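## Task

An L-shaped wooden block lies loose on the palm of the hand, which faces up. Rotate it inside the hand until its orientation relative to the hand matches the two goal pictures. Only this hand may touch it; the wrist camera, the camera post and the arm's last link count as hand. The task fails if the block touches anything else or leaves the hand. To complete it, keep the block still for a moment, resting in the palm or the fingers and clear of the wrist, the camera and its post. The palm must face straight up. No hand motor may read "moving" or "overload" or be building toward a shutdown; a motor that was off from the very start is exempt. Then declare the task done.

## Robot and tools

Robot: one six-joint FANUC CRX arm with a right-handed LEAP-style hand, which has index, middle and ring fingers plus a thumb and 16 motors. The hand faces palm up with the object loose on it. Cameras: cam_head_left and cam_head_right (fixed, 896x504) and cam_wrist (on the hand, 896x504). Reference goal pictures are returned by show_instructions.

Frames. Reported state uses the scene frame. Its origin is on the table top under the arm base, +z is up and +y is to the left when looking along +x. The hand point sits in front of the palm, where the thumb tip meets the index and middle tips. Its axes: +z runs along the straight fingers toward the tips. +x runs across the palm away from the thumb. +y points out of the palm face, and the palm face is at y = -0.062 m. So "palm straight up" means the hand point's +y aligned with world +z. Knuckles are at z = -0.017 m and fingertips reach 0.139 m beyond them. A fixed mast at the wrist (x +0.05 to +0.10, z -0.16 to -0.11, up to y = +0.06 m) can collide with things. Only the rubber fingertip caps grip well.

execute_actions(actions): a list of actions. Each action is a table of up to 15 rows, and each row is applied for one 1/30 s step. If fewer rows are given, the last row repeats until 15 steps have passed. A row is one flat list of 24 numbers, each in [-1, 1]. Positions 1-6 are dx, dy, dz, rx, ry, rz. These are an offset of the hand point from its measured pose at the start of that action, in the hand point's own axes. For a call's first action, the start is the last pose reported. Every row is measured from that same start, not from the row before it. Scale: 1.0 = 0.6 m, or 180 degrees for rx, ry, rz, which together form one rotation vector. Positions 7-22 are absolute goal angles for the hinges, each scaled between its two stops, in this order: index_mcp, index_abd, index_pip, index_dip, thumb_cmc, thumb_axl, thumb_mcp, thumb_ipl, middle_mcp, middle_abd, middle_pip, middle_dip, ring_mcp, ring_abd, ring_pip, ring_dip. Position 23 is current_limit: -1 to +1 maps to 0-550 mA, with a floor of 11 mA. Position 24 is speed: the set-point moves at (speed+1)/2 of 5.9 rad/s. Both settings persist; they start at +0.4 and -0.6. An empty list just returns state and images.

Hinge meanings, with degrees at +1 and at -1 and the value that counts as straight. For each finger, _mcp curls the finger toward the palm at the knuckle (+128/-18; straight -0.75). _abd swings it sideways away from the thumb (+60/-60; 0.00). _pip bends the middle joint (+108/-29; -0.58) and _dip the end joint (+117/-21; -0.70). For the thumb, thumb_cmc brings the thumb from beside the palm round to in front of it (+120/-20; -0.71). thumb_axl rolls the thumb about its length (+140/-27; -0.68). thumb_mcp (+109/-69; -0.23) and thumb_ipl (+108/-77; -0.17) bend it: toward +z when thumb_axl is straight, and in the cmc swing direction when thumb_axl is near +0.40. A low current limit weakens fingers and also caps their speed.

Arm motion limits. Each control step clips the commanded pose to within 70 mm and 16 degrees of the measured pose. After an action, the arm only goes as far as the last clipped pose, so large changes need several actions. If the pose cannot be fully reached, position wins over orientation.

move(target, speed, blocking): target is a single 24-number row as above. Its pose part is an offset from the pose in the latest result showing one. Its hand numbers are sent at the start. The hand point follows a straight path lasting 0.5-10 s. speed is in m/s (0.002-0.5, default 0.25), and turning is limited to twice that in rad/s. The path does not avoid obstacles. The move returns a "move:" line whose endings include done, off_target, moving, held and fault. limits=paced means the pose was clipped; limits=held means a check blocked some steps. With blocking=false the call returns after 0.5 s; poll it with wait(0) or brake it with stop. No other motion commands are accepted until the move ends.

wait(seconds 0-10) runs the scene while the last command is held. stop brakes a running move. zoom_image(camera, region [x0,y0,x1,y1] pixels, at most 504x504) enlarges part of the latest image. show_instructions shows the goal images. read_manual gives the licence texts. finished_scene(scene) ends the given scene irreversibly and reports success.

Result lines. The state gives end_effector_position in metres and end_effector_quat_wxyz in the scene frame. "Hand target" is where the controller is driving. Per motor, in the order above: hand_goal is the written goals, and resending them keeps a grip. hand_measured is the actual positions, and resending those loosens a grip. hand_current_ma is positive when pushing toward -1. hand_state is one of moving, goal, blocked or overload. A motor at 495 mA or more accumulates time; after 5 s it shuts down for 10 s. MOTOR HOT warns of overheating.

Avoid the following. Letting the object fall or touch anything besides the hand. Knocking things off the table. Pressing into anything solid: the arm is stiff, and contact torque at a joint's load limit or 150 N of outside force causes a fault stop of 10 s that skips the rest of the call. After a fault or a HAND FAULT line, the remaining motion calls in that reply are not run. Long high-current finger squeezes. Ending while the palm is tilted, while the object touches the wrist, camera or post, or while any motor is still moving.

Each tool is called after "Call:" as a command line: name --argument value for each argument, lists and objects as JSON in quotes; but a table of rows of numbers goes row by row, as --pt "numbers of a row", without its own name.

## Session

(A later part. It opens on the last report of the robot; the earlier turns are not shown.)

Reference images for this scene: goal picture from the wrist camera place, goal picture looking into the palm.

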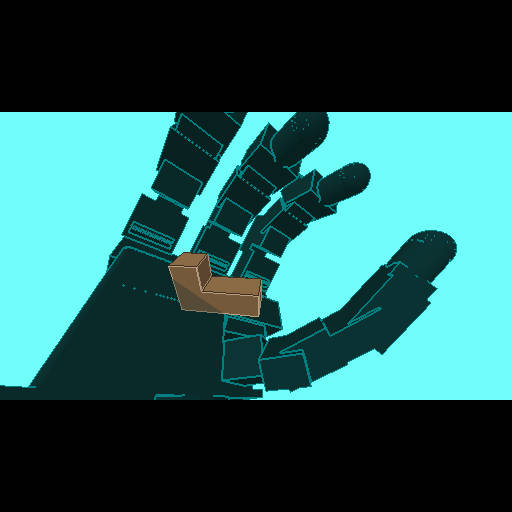

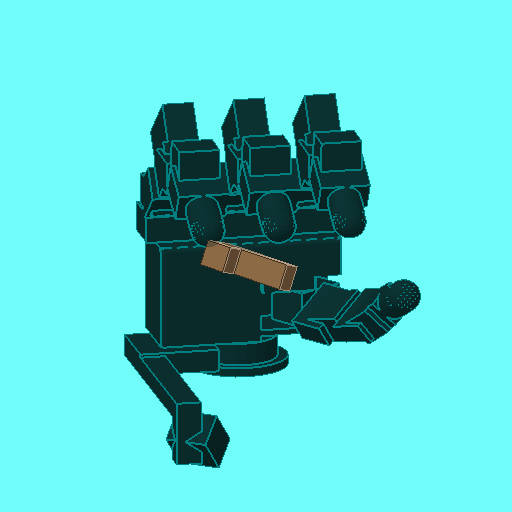

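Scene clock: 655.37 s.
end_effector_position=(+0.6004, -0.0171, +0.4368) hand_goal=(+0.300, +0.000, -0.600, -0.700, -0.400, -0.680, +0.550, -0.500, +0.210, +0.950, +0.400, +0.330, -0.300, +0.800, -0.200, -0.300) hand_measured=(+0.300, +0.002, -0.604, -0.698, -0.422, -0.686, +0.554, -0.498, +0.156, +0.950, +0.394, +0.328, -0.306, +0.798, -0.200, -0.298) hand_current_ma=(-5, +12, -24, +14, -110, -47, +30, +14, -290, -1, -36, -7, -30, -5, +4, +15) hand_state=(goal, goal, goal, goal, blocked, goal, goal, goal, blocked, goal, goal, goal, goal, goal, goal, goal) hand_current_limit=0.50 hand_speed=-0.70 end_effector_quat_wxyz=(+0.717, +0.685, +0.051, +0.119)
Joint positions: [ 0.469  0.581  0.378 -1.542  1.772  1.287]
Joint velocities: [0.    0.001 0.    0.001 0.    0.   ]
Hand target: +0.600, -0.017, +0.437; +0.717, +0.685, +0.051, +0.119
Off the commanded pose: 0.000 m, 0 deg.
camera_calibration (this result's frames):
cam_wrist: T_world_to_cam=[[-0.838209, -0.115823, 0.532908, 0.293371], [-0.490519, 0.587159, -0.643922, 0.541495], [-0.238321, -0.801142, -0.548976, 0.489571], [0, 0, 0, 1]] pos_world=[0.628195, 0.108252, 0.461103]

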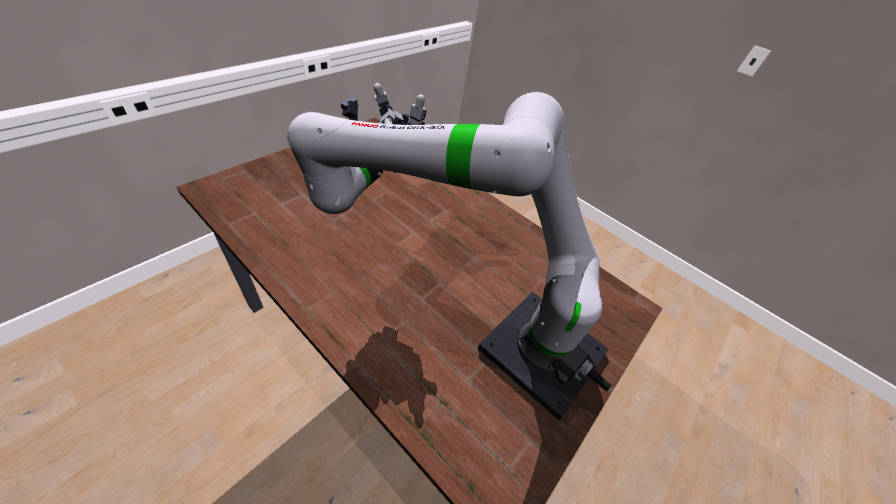

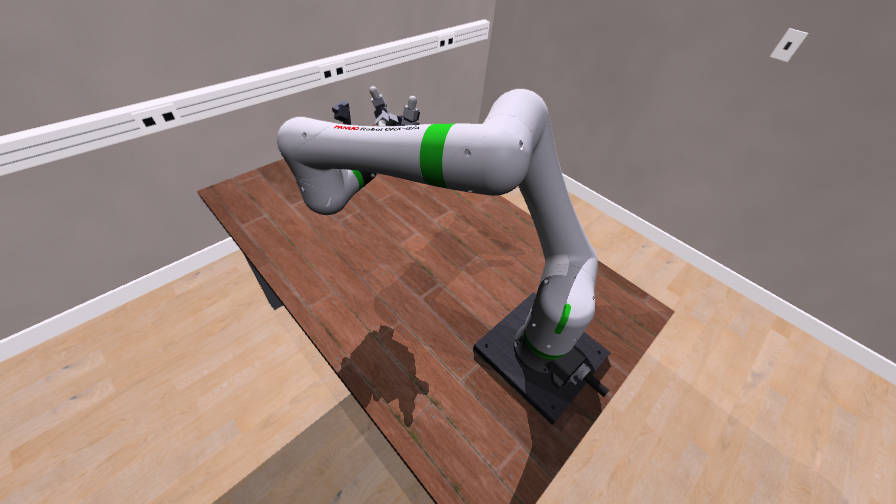

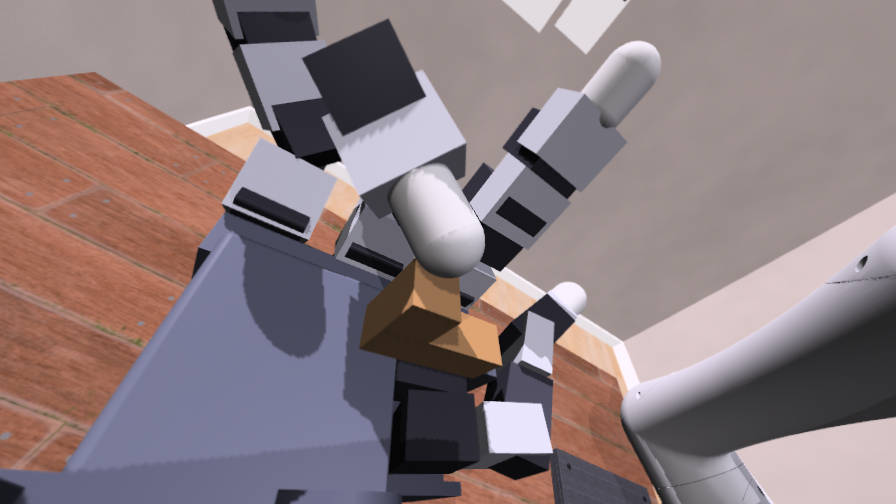

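Call:
execute_actions --actions '[[[0,0,0,0,0,0, 0.3,0,-0.6,-0.7, -0.4,-0.68,0.55,-0.5, 0.1,0.95,0.25,0.2, -0.3,0.8,-0.2,-0.3, 0.5,-0.5]],[[0,0,0,0,0,0, 0.3,0,-0.6,-0.7, -0.4,-0.68,0.55,-0.5, 0.19,0.95,0.3,0.17, -0.3,0.8,-0.2,-0.3, 0.5,-0.5]],[[0,0,0,0,0,0, 0.3,0,-0.6,-0.7, -0.4,-0.68,0.55,-0.5, 0.21,0.95,0.47,0.23, -0.3,0.8,-0.2,-0.3, 0.5,-0.7]],[[0,0,0,0,0,0, 0.3,0,-0.6,-0.7, -0.4,-0.68,0.55,-0.5, 0.23,0.95,0.47,0.23, -0.3,0.8,-0.2,-0.3, 0.5,-0.7]]]'

Call:
zoom_image --camera "cam_wrist" --region '[300, 150, 600, 400]'

Scene clock: 685.80 s.
end_effector_position=(+0.6004, -0.0171, +0.4368) hand_goal=(+0.300, +0.000, -0.600, -0.700, -0.400, -0.680, +0.550, -0.500, +0.230, +0.950, +0.470, +0.230, -0.300, +0.800, -0.200, -0.300) hand_measured=(+0.300, +0.002, -0.604, -0.698, -0.422, -0.686, +0.554, -0.498, +0.196, +0.950, +0.422, +0.218, -0.306, +0.798, -0.200, -0.298) hand_current_ma=(-5, +12, -24, +14, -110, -47, +30, +14, -177, -1, -273, -70, -30, -5, +4, +15) hand_state=(goal, goal, goal, goal, blocked, goal, goal, goal, blocked, goal, blocked, goal, goal, goal, goal, goal) hand_current_limit=0.50 hand_speed=-0.70 end_effector_quat_wxyz=(+0.717, +0.685, +0.051, +0.119)
Joint positions: [ 0.469  0.581  0.378 -1.542  1.772  1.287]
Joint velocities: [-0.    -0.001 -0.     0.     0.001 -0.   ]
Hand target: +0.600, -0.017, +0.437; +0.717, +0.685, +0.051, +0.119
Off the commanded pose: 0.000 m, 0 deg.
camera_calibration (this result's frames):
cam_wrist: T_world_to_cam=[[-0.838209, -0.115823, 0.532908, 0.293371], [-0.490519, 0.587159, -0.643922, 0.541495], [-0.23832, -0.801142, -0.548976, 0.489571], [0, 0, 0, 1]] pos_world=[0.628195, 0.108252, 0.461103]

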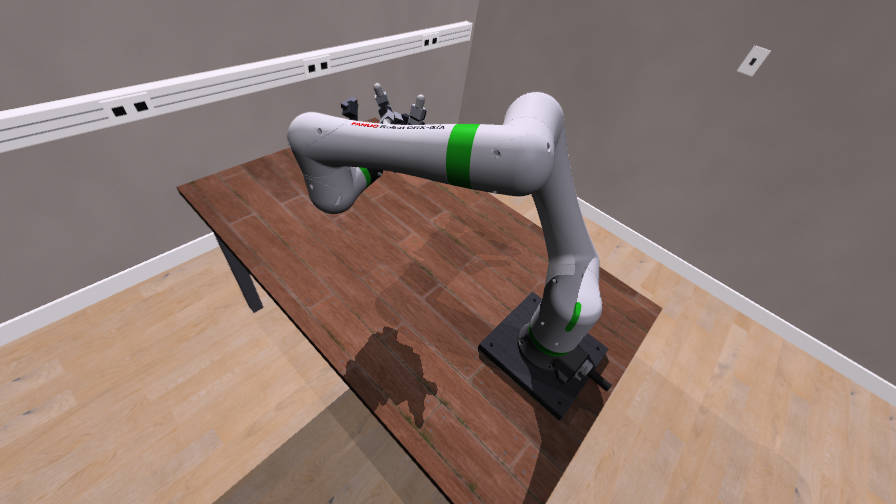

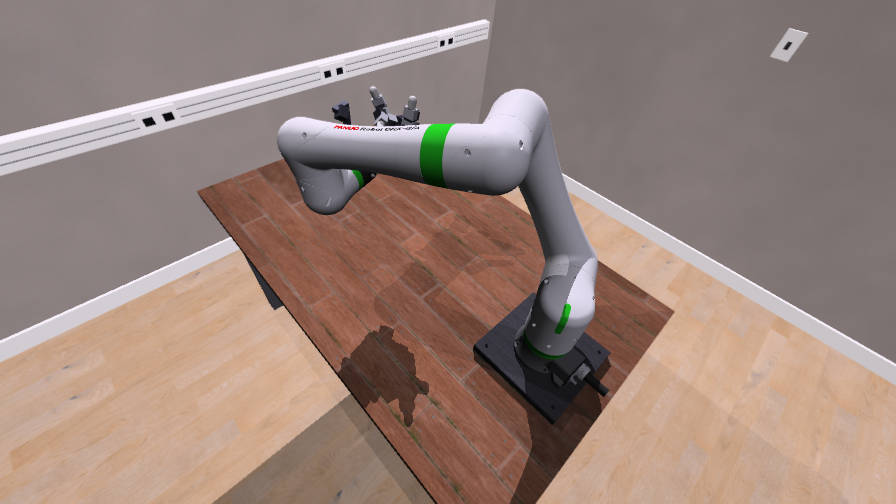

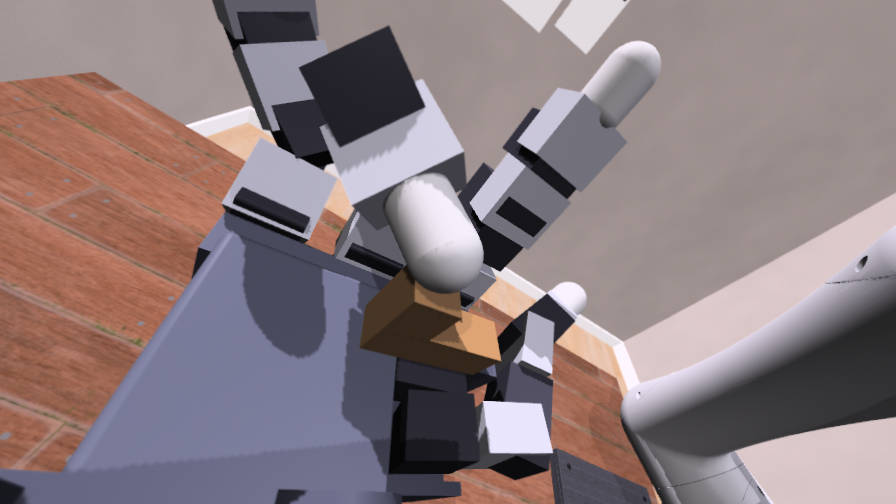

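Region (300, 150, 600, 400) of cam_wrist's 896x504 image, scaled by 1.680, with more detail than that image has.

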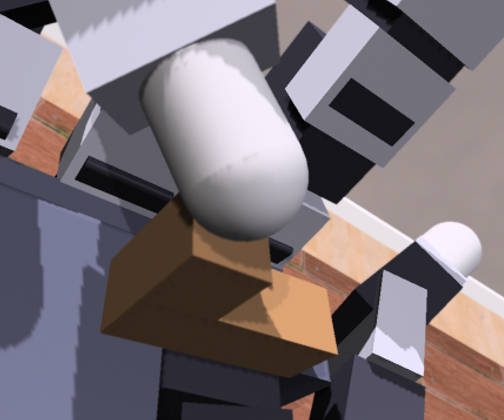

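Call:
execute_actions --actions '[[[0,0,0,0,0,0, 0.3,0,-0.6,-0.7, -0.4,-0.68,0.55,-0.5, 0.25,0.95,0.33,0.33, -0.3,0.8,-0.2,-0.3, 0.5,-0.7]],[[0,0,0,0,0,0, 0.3,0,-0.6,-0.7, -0.4,-0.68,0.55,-0.5, 0.28,0.95,0.23,0.42, -0.3,0.8,-0.2,-0.3, 0.5,-0.7]],[[0,0,0,0,0,0, 0.3,0,-0.6,-0.7, -0.4,-0.68,0.55,-0.5, 0.315,0.95,0.12,0.5, -0.3,0.8,-0.2,-0.3, 0.5,-0.7]],[[0,0,0,0,0,0, 0.3,0,-0.6,-0.7, -0.4,-0.68,0.55,-0.5, 0.355,0.95,0.02,0.58, -0.3,0.8,-0.2,-0.3, 0.5,-0.7]],[[0,0,0,0,0,0, 0.3,0,-0.6,-0.7, -0.4,-0.68,0.55,-0.5, 0.355,0.95,0.02,0.58, -0.3,0.8,-0.2,-0.3, 0.5,-0.7]]]'

Call:
zoom_image --camera "cam_wrist" --region '[300, 150, 600, 400]'

Scene clock: 708.60 s.
end_effector_position=(+0.6004, -0.0171, +0.4368) hand_goal=(+0.300, +0.000, -0.600, -0.700, -0.400, -0.680, +0.550, -0.500, +0.354, +0.950, +0.020, +0.580, -0.300, +0.800, -0.200, -0.300) hand_measured=(+0.300, +0.002, -0.604, -0.698, -0.422, -0.686, +0.554, -0.498, +0.322, +0.950, +0.012, +0.558, -0.306, +0.798, -0.200, -0.298) hand_current_ma=(-5, +12, -24, +14, -110, -47, +30, +14, -168, -1, -44, -116, -30, -5, +4, +15) hand_state=(goal, goal, goal, goal, blocked, goal, goal, goal, blocked, goal, goal, blocked, goal, goal, goal, goal) hand_current_limit=0.50 hand_speed=-0.70 end_effector_quat_wxyz=(+0.717, +0.685, +0.051, +0.119)
Joint positions: [ 0.469  0.581  0.378 -1.542  1.772  1.287]
Joint velocities: [-0.     0.     0.     0.001 -0.002 -0.001]
Hand target: +0.600, -0.017, +0.437; +0.717, +0.685, +0.051, +0.119
Off the commanded pose: 0.000 m, 0 deg.
camera_calibration (this result's frames):
cam_wrist: T_world_to_cam=[[-0.838209, -0.115824, 0.532908, 0.293371], [-0.490519, 0.587159, -0.643921, 0.541495], [-0.23832, -0.801142, -0.548976, 0.489572], [0, 0, 0, 1]] pos_world=[0.628195, 0.108252, 0.461103]

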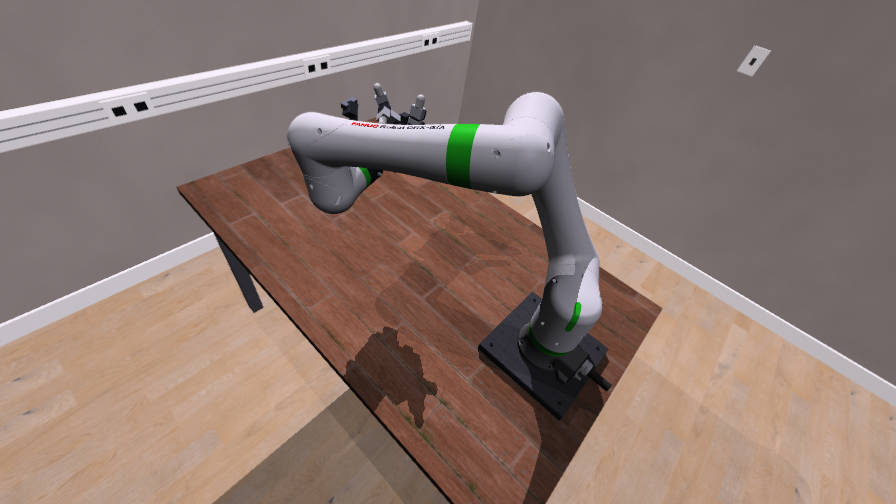

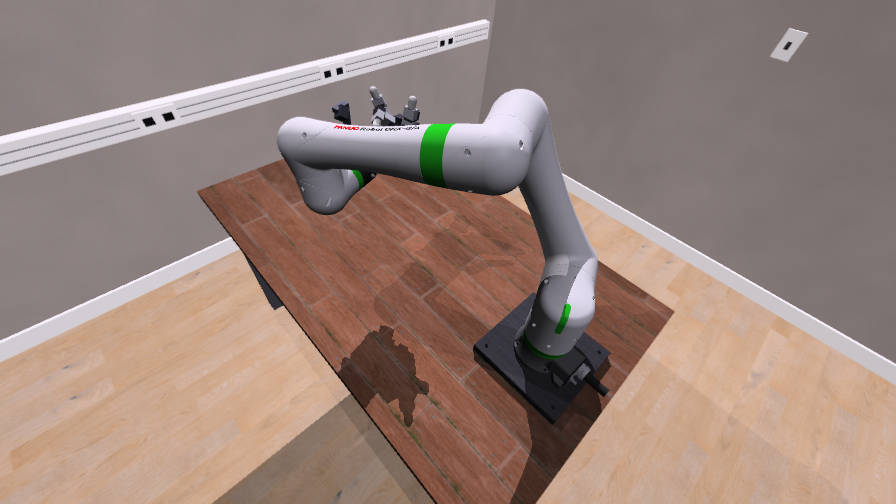

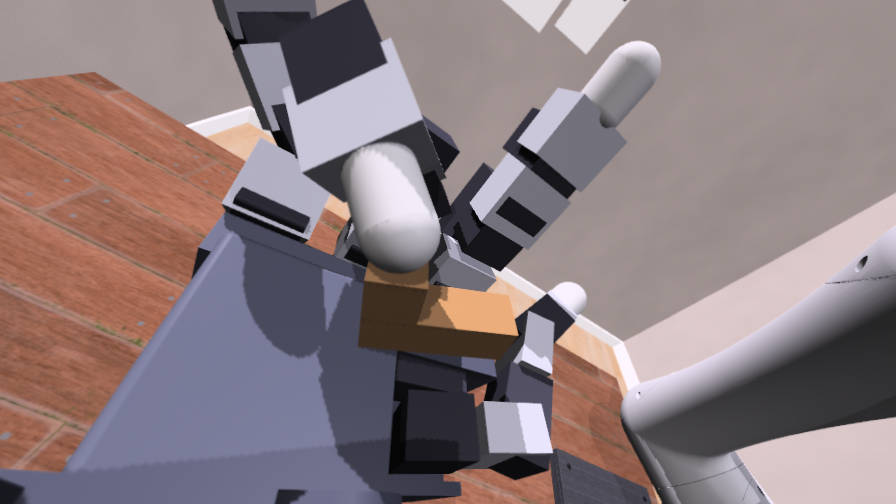

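Region (300, 150, 600, 400) of cam_wrist's 896x504 image, scaled by 1.680, with more detail than that image has.

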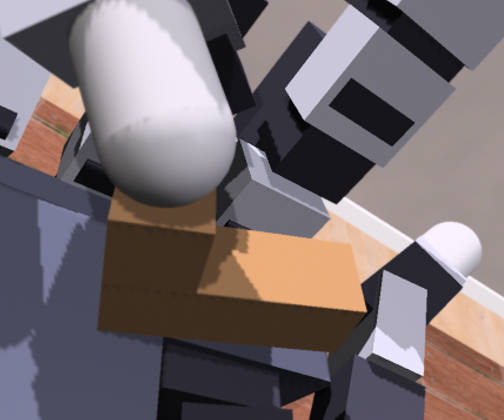

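Call:
execute_actions --actions '[[[0,0,0,0,0,0, 0.3,0,-0.6,-0.7, -0.4,-0.68,0.55,-0.5, 0.40,0.95,-0.09,0.67, -0.3,0.8,-0.2,-0.3, 0.5,-0.7]],[[0,0,0,0,0,0, 0.3,0,-0.6,-0.7, -0.4,-0.68,0.55,-0.5, 0.45,0.95,-0.2,0.75, -0.3,0.8,-0.2,-0.3, 0.5,-0.7]],[[0,0,0,0,0,0, 0.3,0,-0.6,-0.7, -0.4,-0.68,0.55,-0.5, 0.45,0.95,-0.2,0.75, -0.3,0.8,-0.2,-0.3, 0.5,-0.7]]]'

Call:
zoom_image --camera "cam_wrist" --region '[300, 150, 600, 400]'

Scene clock: 736.40 s.
end_effector_position=(+0.6004, -0.0171, +0.4368) hand_goal=(+0.300, +0.000, -0.600, -0.700, -0.400, -0.680, +0.550, -0.500, +0.450, +0.950, -0.200, +0.750, -0.300, +0.800, -0.200, -0.300) hand_measured=(+0.300, +0.002, -0.604, -0.698, -0.422, -0.686, +0.554, -0.498, +0.412, +0.948, -0.212, +0.722, -0.306, +0.798, -0.200, -0.298) hand_current_ma=(-5, +12, -24, +14, -110, -47, +30, +14, -205, -7, -66, -156, -30, -5, +4, +15) hand_state=(goal, goal, goal, goal, blocked, goal, goal, goal, blocked, goal, goal, blocked, goal, goal, goal, goal) hand_current_limit=0.50 hand_speed=-0.70 end_effector_quat_wxyz=(+0.717, +0.685, +0.051, +0.119)
Joint positions: [ 0.469  0.581  0.378 -1.542  1.772  1.287]
Joint velocities: [ 0.    -0.002 -0.001  0.001  0.     0.   ]
Hand target: +0.600, -0.017, +0.437; +0.717, +0.685, +0.051, +0.119
Off the commanded pose: 0.000 m, 0 deg.
camera_calibration (this result's frames):
cam_wrist: T_world_to_cam=[[-0.838209, -0.115823, 0.532908, 0.293371], [-0.490519, 0.587159, -0.643922, 0.541495], [-0.23832, -0.801142, -0.548976, 0.489571], [0, 0, 0, 1]] pos_world=[0.628195, 0.108252, 0.461103]

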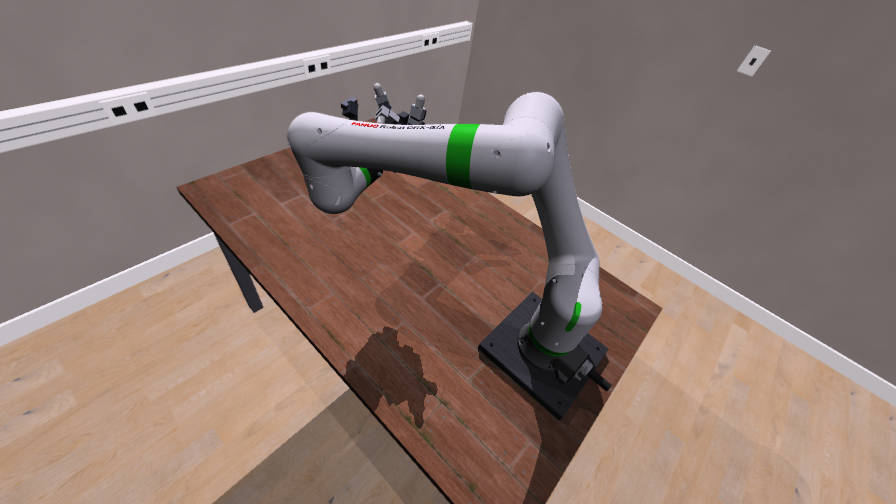

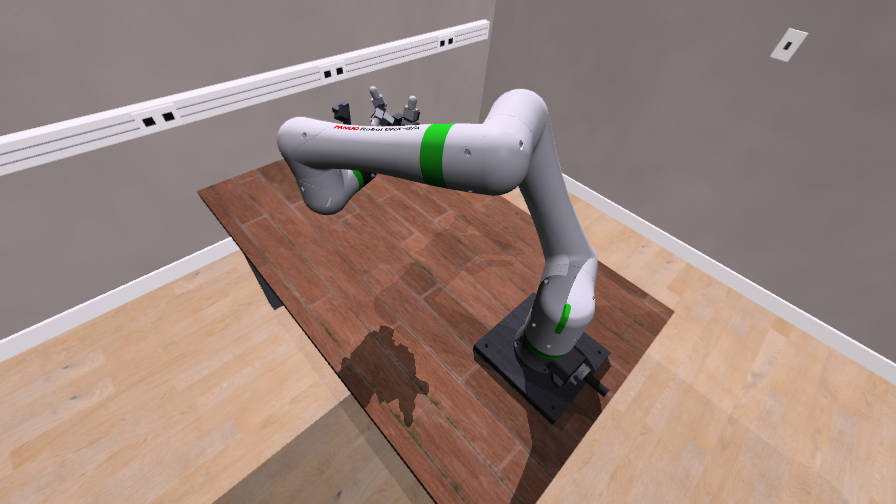

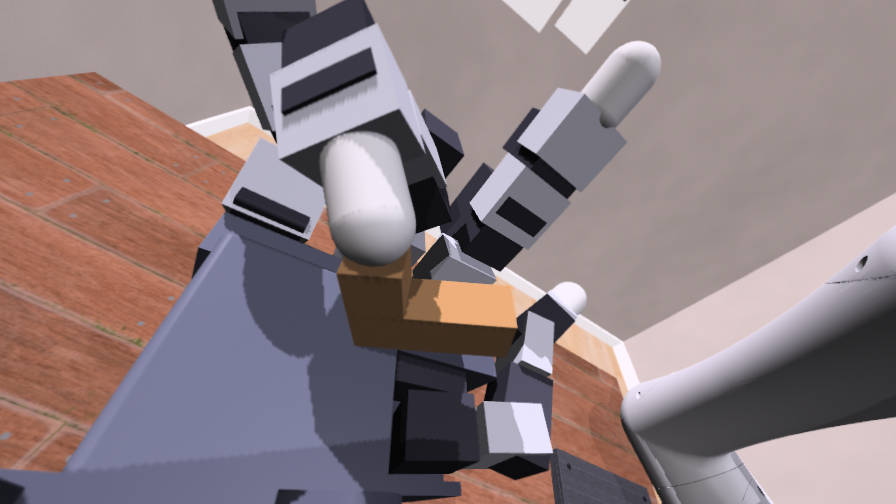

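Region (300, 150, 600, 400) of cam_wrist's 896x504 image, scaled by 1.680, with more detail than that image has.

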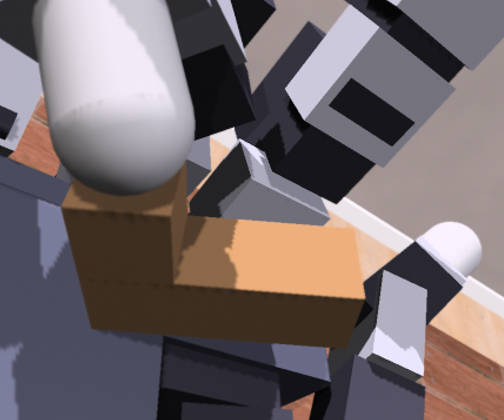

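Call:
execute_actions --actions '[[[0,0,0,0,0,0, 0.3,0,-0.6,-0.7, -0.4,-0.68,0.55,-0.5, 0.44,0.97,-0.27,0.83, -0.3,0.8,-0.2,-0.3, 0.5,-0.75]],[[0,0,0,0,0,0, 0.3,0,-0.6,-0.7, -0.4,-0.68,0.55,-0.5, 0.43,1.0,-0.34,0.91, -0.3,0.8,-0.2,-0.3, 0.5,-0.75]],[[0,0,0,0,0,0, 0.3,0,-0.6,-0.7, -0.4,-0.68,0.55,-0.5, 0.425,1.0,-0.41,0.985, -0.3,0.8,-0.2,-0.3, 0.5,-0.75]],[[0,0,0,0,0,0, 0.3,0,-0.6,-0.7, -0.4,-0.68,0.55,-0.5, 0.425,1.0,-0.41,0.985, -0.3,0.8,-0.2,-0.3, 0.5,-0.75]]]'

Call:
zoom_image --camera "cam_wrist" --region '[300, 200, 560, 400]'

Scene clock: 785.83 s.
end_effector_position=(+0.6004, -0.0171, +0.4368) hand_goal=(+0.300, +0.000, -0.600, -0.700, -0.400, -0.680, +0.550, -0.500, +0.424, +1.000, -0.410, +0.984, -0.300, +0.800, -0.200, -0.300) hand_measured=(+0.300, +0.002, -0.604, -0.698, -0.422, -0.686, +0.554, -0.498, +0.408, +0.990, -0.422, +0.956, -0.306, +0.798, -0.200, -0.298) hand_current_ma=(-5, +12, -24, +14, -110, -47, +30, +14, -88, -45, -65, -158, -30, -5, +4, +15) hand_state=(goal, goal, goal, goal, blocked, goal, goal, goal, goal, goal, goal, blocked, goal, goal, goal, goal) hand_current_limit=0.50 hand_speed=-0.75 end_effector_quat_wxyz=(+0.717, +0.685, +0.051, +0.119)
Joint positions: [ 0.469  0.581  0.378 -1.542  1.772  1.287]
Joint velocities: [-0.    -0.    -0.     0.001  0.001  0.001]
Hand target: +0.600, -0.017, +0.437; +0.717, +0.685, +0.051, +0.119
Off the commanded pose: 0.000 m, 0 deg.
camera_calibration (this result's frames):
cam_wrist: T_world_to_cam=[[-0.838209, -0.115824, 0.532908, 0.293371], [-0.490519, 0.587159, -0.643922, 0.541495], [-0.23832, -0.801142, -0.548976, 0.489572], [0, 0, 0, 1]] pos_world=[0.628195, 0.108252, 0.461103]

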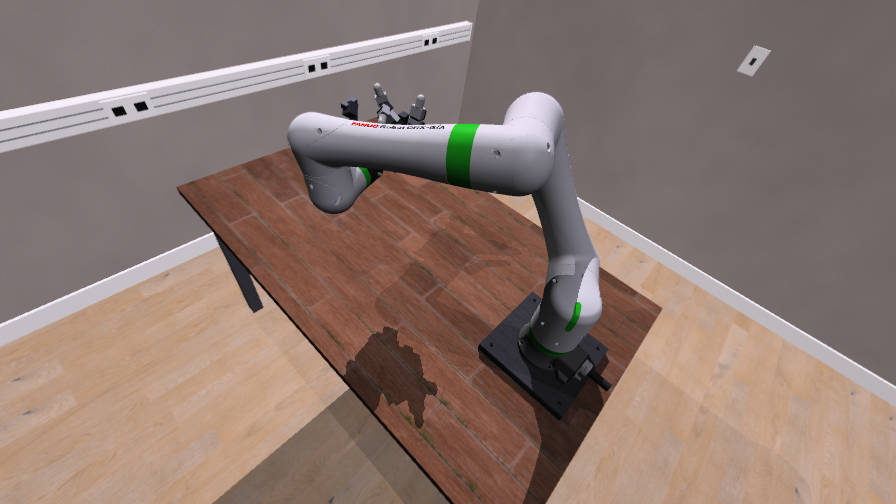

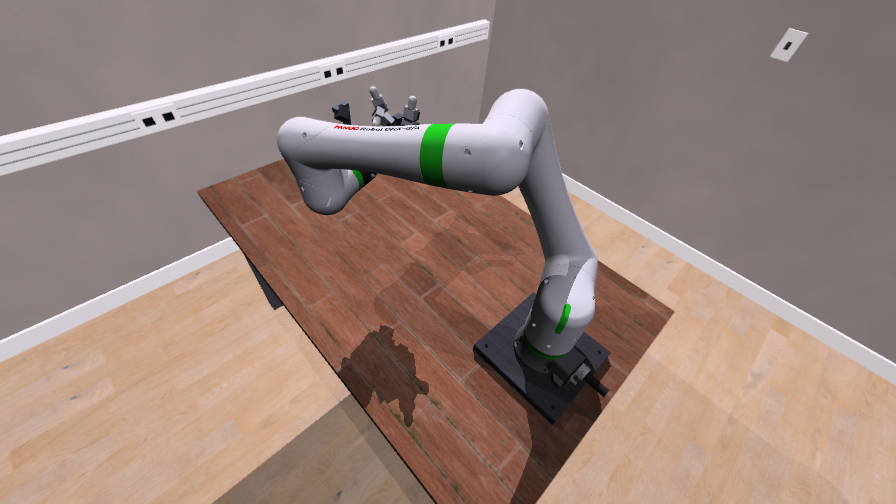

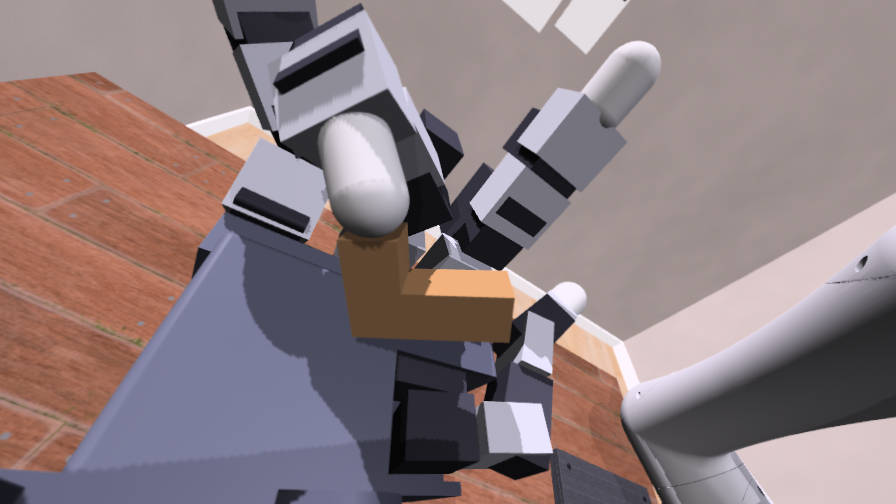

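Region (300, 200, 560, 400) of cam_wrist's 896x504 image, scaled by 1.938, with more detail than that image has; it fills the top 388 rows of this view, and the rest is white.

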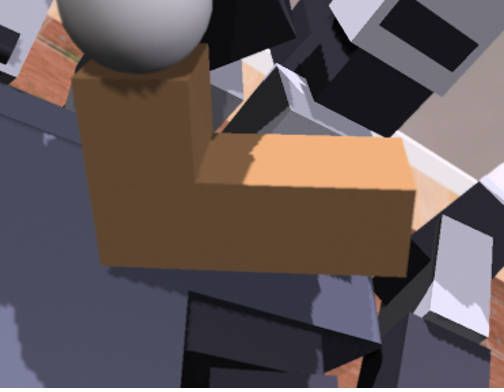

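Call:
execute_actions --actions '[]'

Call:
show_instructions

Scene clock: 816.67 s.
end_effector_position=(+0.6004, -0.0171, +0.4368) hand_goal=(+0.300, +0.000, -0.600, -0.700, -0.400, -0.680, +0.550, -0.500, +0.424, +1.000, -0.410, +0.984, -0.300, +0.800, -0.200, -0.300) hand_measured=(+0.300, +0.002, -0.604, -0.698, -0.422, -0.686, +0.554, -0.498, +0.408, +0.990, -0.422, +0.956, -0.306, +0.798, -0.200, -0.298) hand_current_ma=(-5, +12, -24, +14, -110, -47, +30, +14, -88, -45, -65, -158, -30, -5, +4, +15) hand_state=(goal, goal, goal, goal, blocked, goal, goal, goal, goal, goal, goal, blocked, goal, goal, goal, goal) hand_current_limit=0.50 hand_speed=-0.75 end_effector_quat_wxyz=(+0.717, +0.685, +0.051, +0.119)
Joint positions: [ 0.469  0.581  0.378 -1.542  1.772  1.287]
Joint velocities: [-0.    -0.    -0.001 -0.001 -0.001 -0.001]
Hand target: +0.600, -0.017, +0.437; +0.717, +0.685, +0.051, +0.119
Off the commanded pose: 0.000 m, 0 deg.
camera_calibration (this result's frames):
cam_wrist: T_world_to_cam=[[-0.838209, -0.115823, 0.532908, 0.293371], [-0.490519, 0.587159, -0.643922, 0.541495], [-0.23832, -0.801142, -0.548976, 0.489572], [0, 0, 0, 1]] pos_world=[0.628195, 0.108252, 0.461103]

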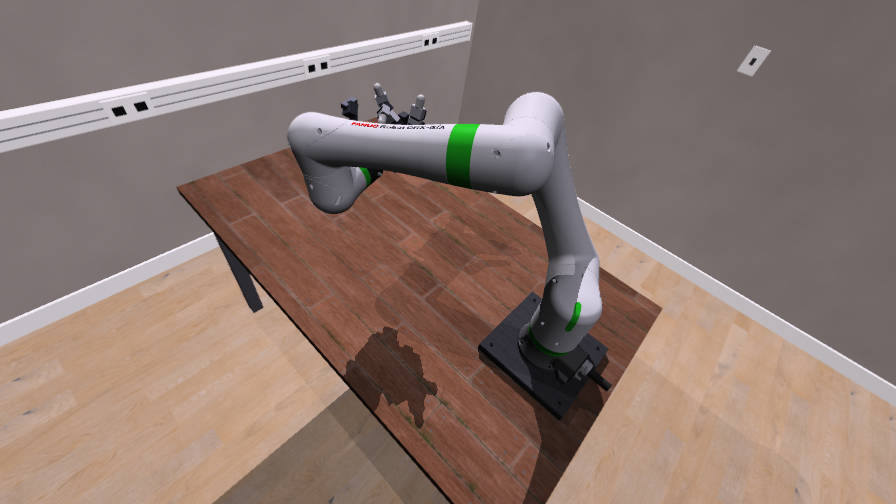

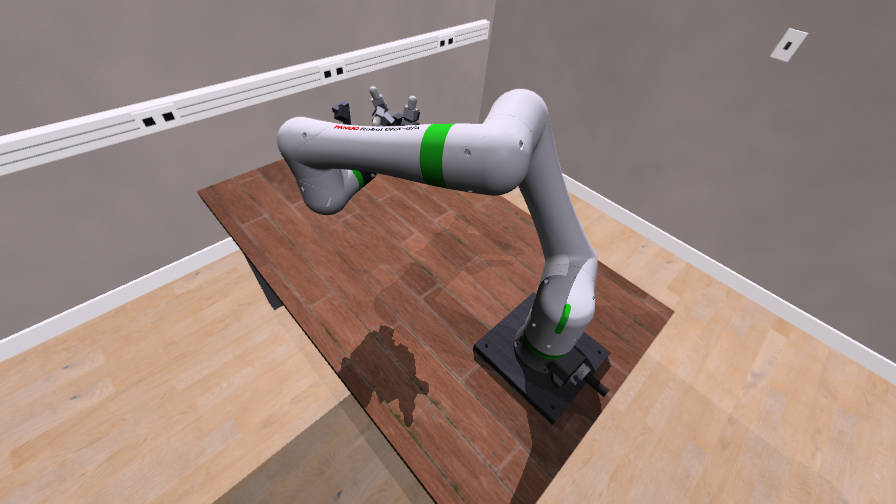

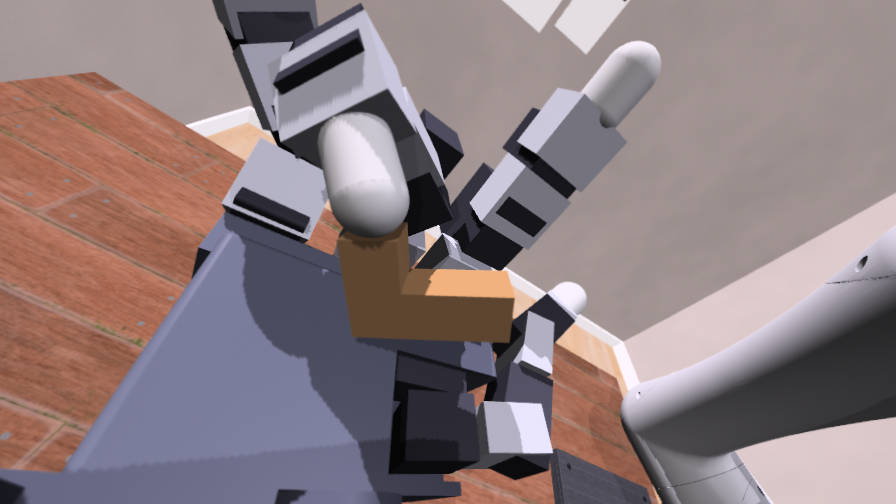

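Reference images for this scene: goal picture from the wrist camera place, goal picture looking into the palm.

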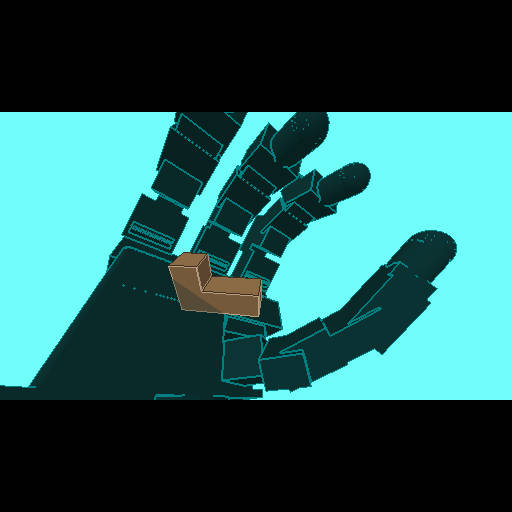

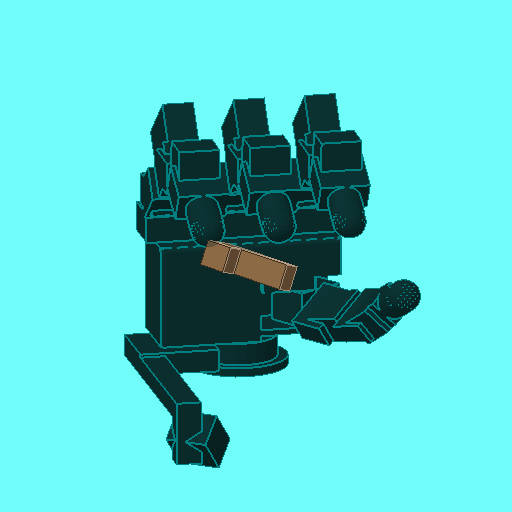

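Call:
move --target '[0,0,0,0.018,0,-0.029,0.3,0,-0.6,-0.7,-0.4,-0.68,0.55,-0.5,0.43,1.0,-0.36,0.92,-0.3,0.8,-0.2,-0.3,0.5,-0.85]' --speed 0.08

Call:
zoom_image --camera "cam_wrist" --region '[300,200,560,400]'

Scene clock: 832.30 s.
end_effector_position=(+0.6004, -0.0170, +0.4368) hand_goal=(+0.300, +0.000, -0.600, -0.700, -0.400, -0.680, +0.550, -0.500, +0.430, +1.000, -0.360, +0.920, -0.300, +0.800, -0.200, -0.300) hand_measured=(+0.298, +0.002, -0.604, -0.698, -0.420, -0.686, +0.554, -0.498, +0.408, +0.992, -0.386, +0.912, -0.306, +0.798, -0.200, -0.298) hand_current_ma=(-8, +12, -24, +14, -108, -47, +30, +14, -120, -35, -151, -46, -32, -5, +4, +15) hand_state=(goal, goal, goal, goal, blocked, goal, goal, goal, blocked, goal, blocked, goal, goal, goal, goal, goal) hand_current_limit=0.50 hand_speed=-0.85 end_effector_quat_wxyz=(+0.702, +0.702, +0.086, +0.084)
Joint positions: [ 0.469  0.551  0.363 -1.595  1.759  1.384]
Joint velocities: [-0.002  0.     0.001  0.001  0.001  0.001]
Hand target: +0.600, -0.017, +0.437; +0.702, +0.702, +0.086, +0.084
Off the commanded pose: 0.000 m, 0 deg.
move: done
camera_calibration (this result's frames):
cam_wrist: T_world_to_cam=[[-0.779706, -0.134785, 0.611467, 0.223631], [-0.552628, 0.607262, -0.57082, 0.547157], [-0.294382, -0.782985, -0.547972, 0.523184], [0, 0, 0, 1]] pos_world=[0.630757, 0.10752, 0.462275]

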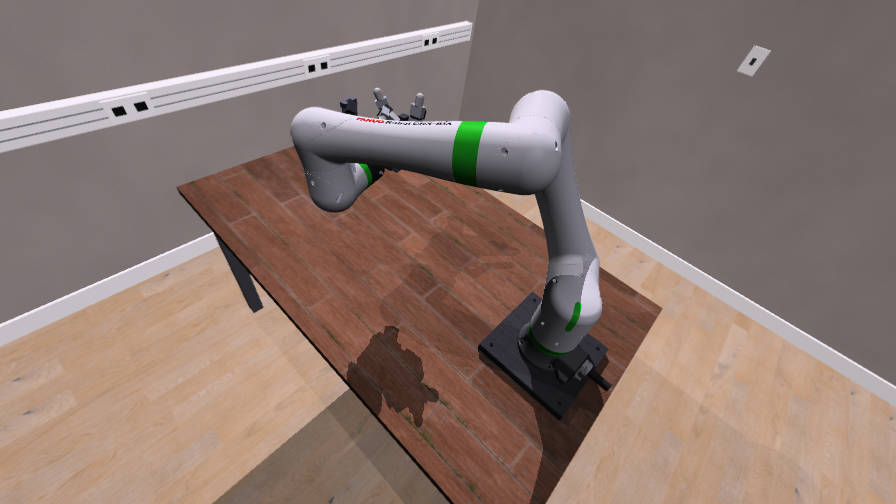

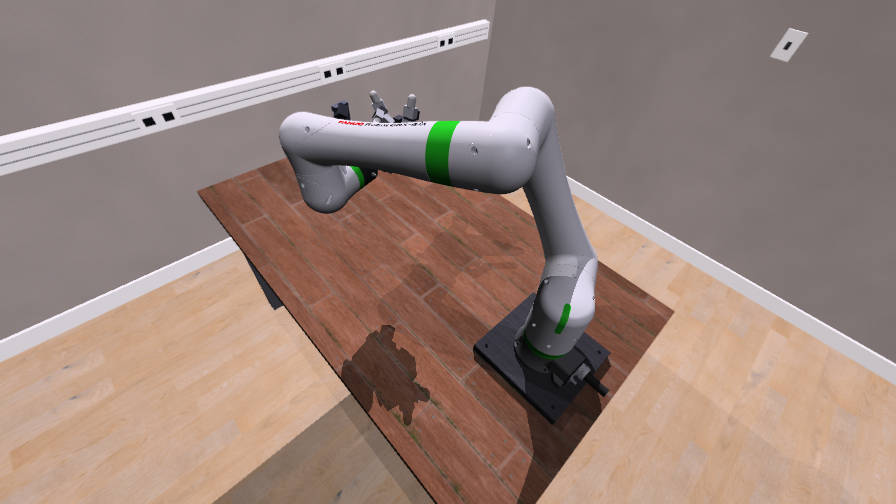

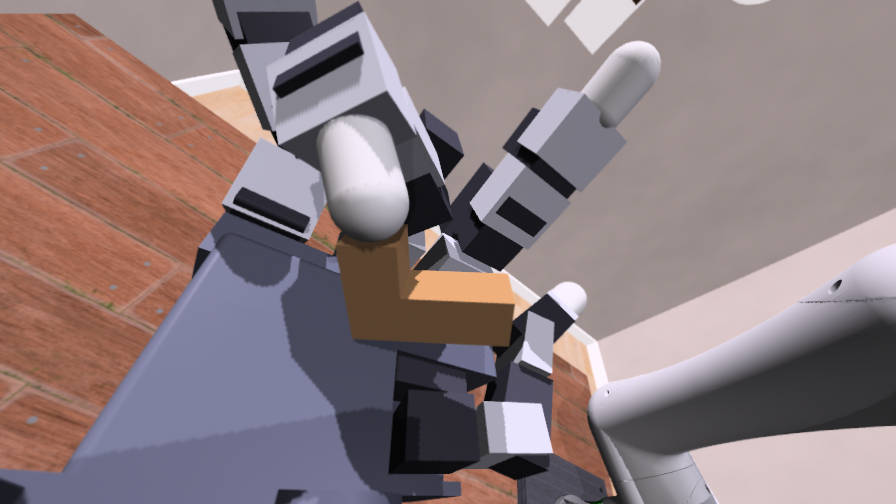

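Region (300, 200, 560, 400) of cam_wrist's 896x504 image, scaled by 1.938, with more detail than that image has; it fills the top 388 rows of this view, and the rest is white.

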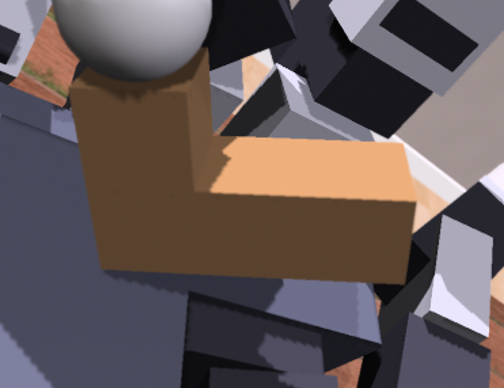

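Call:
finished_scene --scene 2

The scene is finished: the task was done.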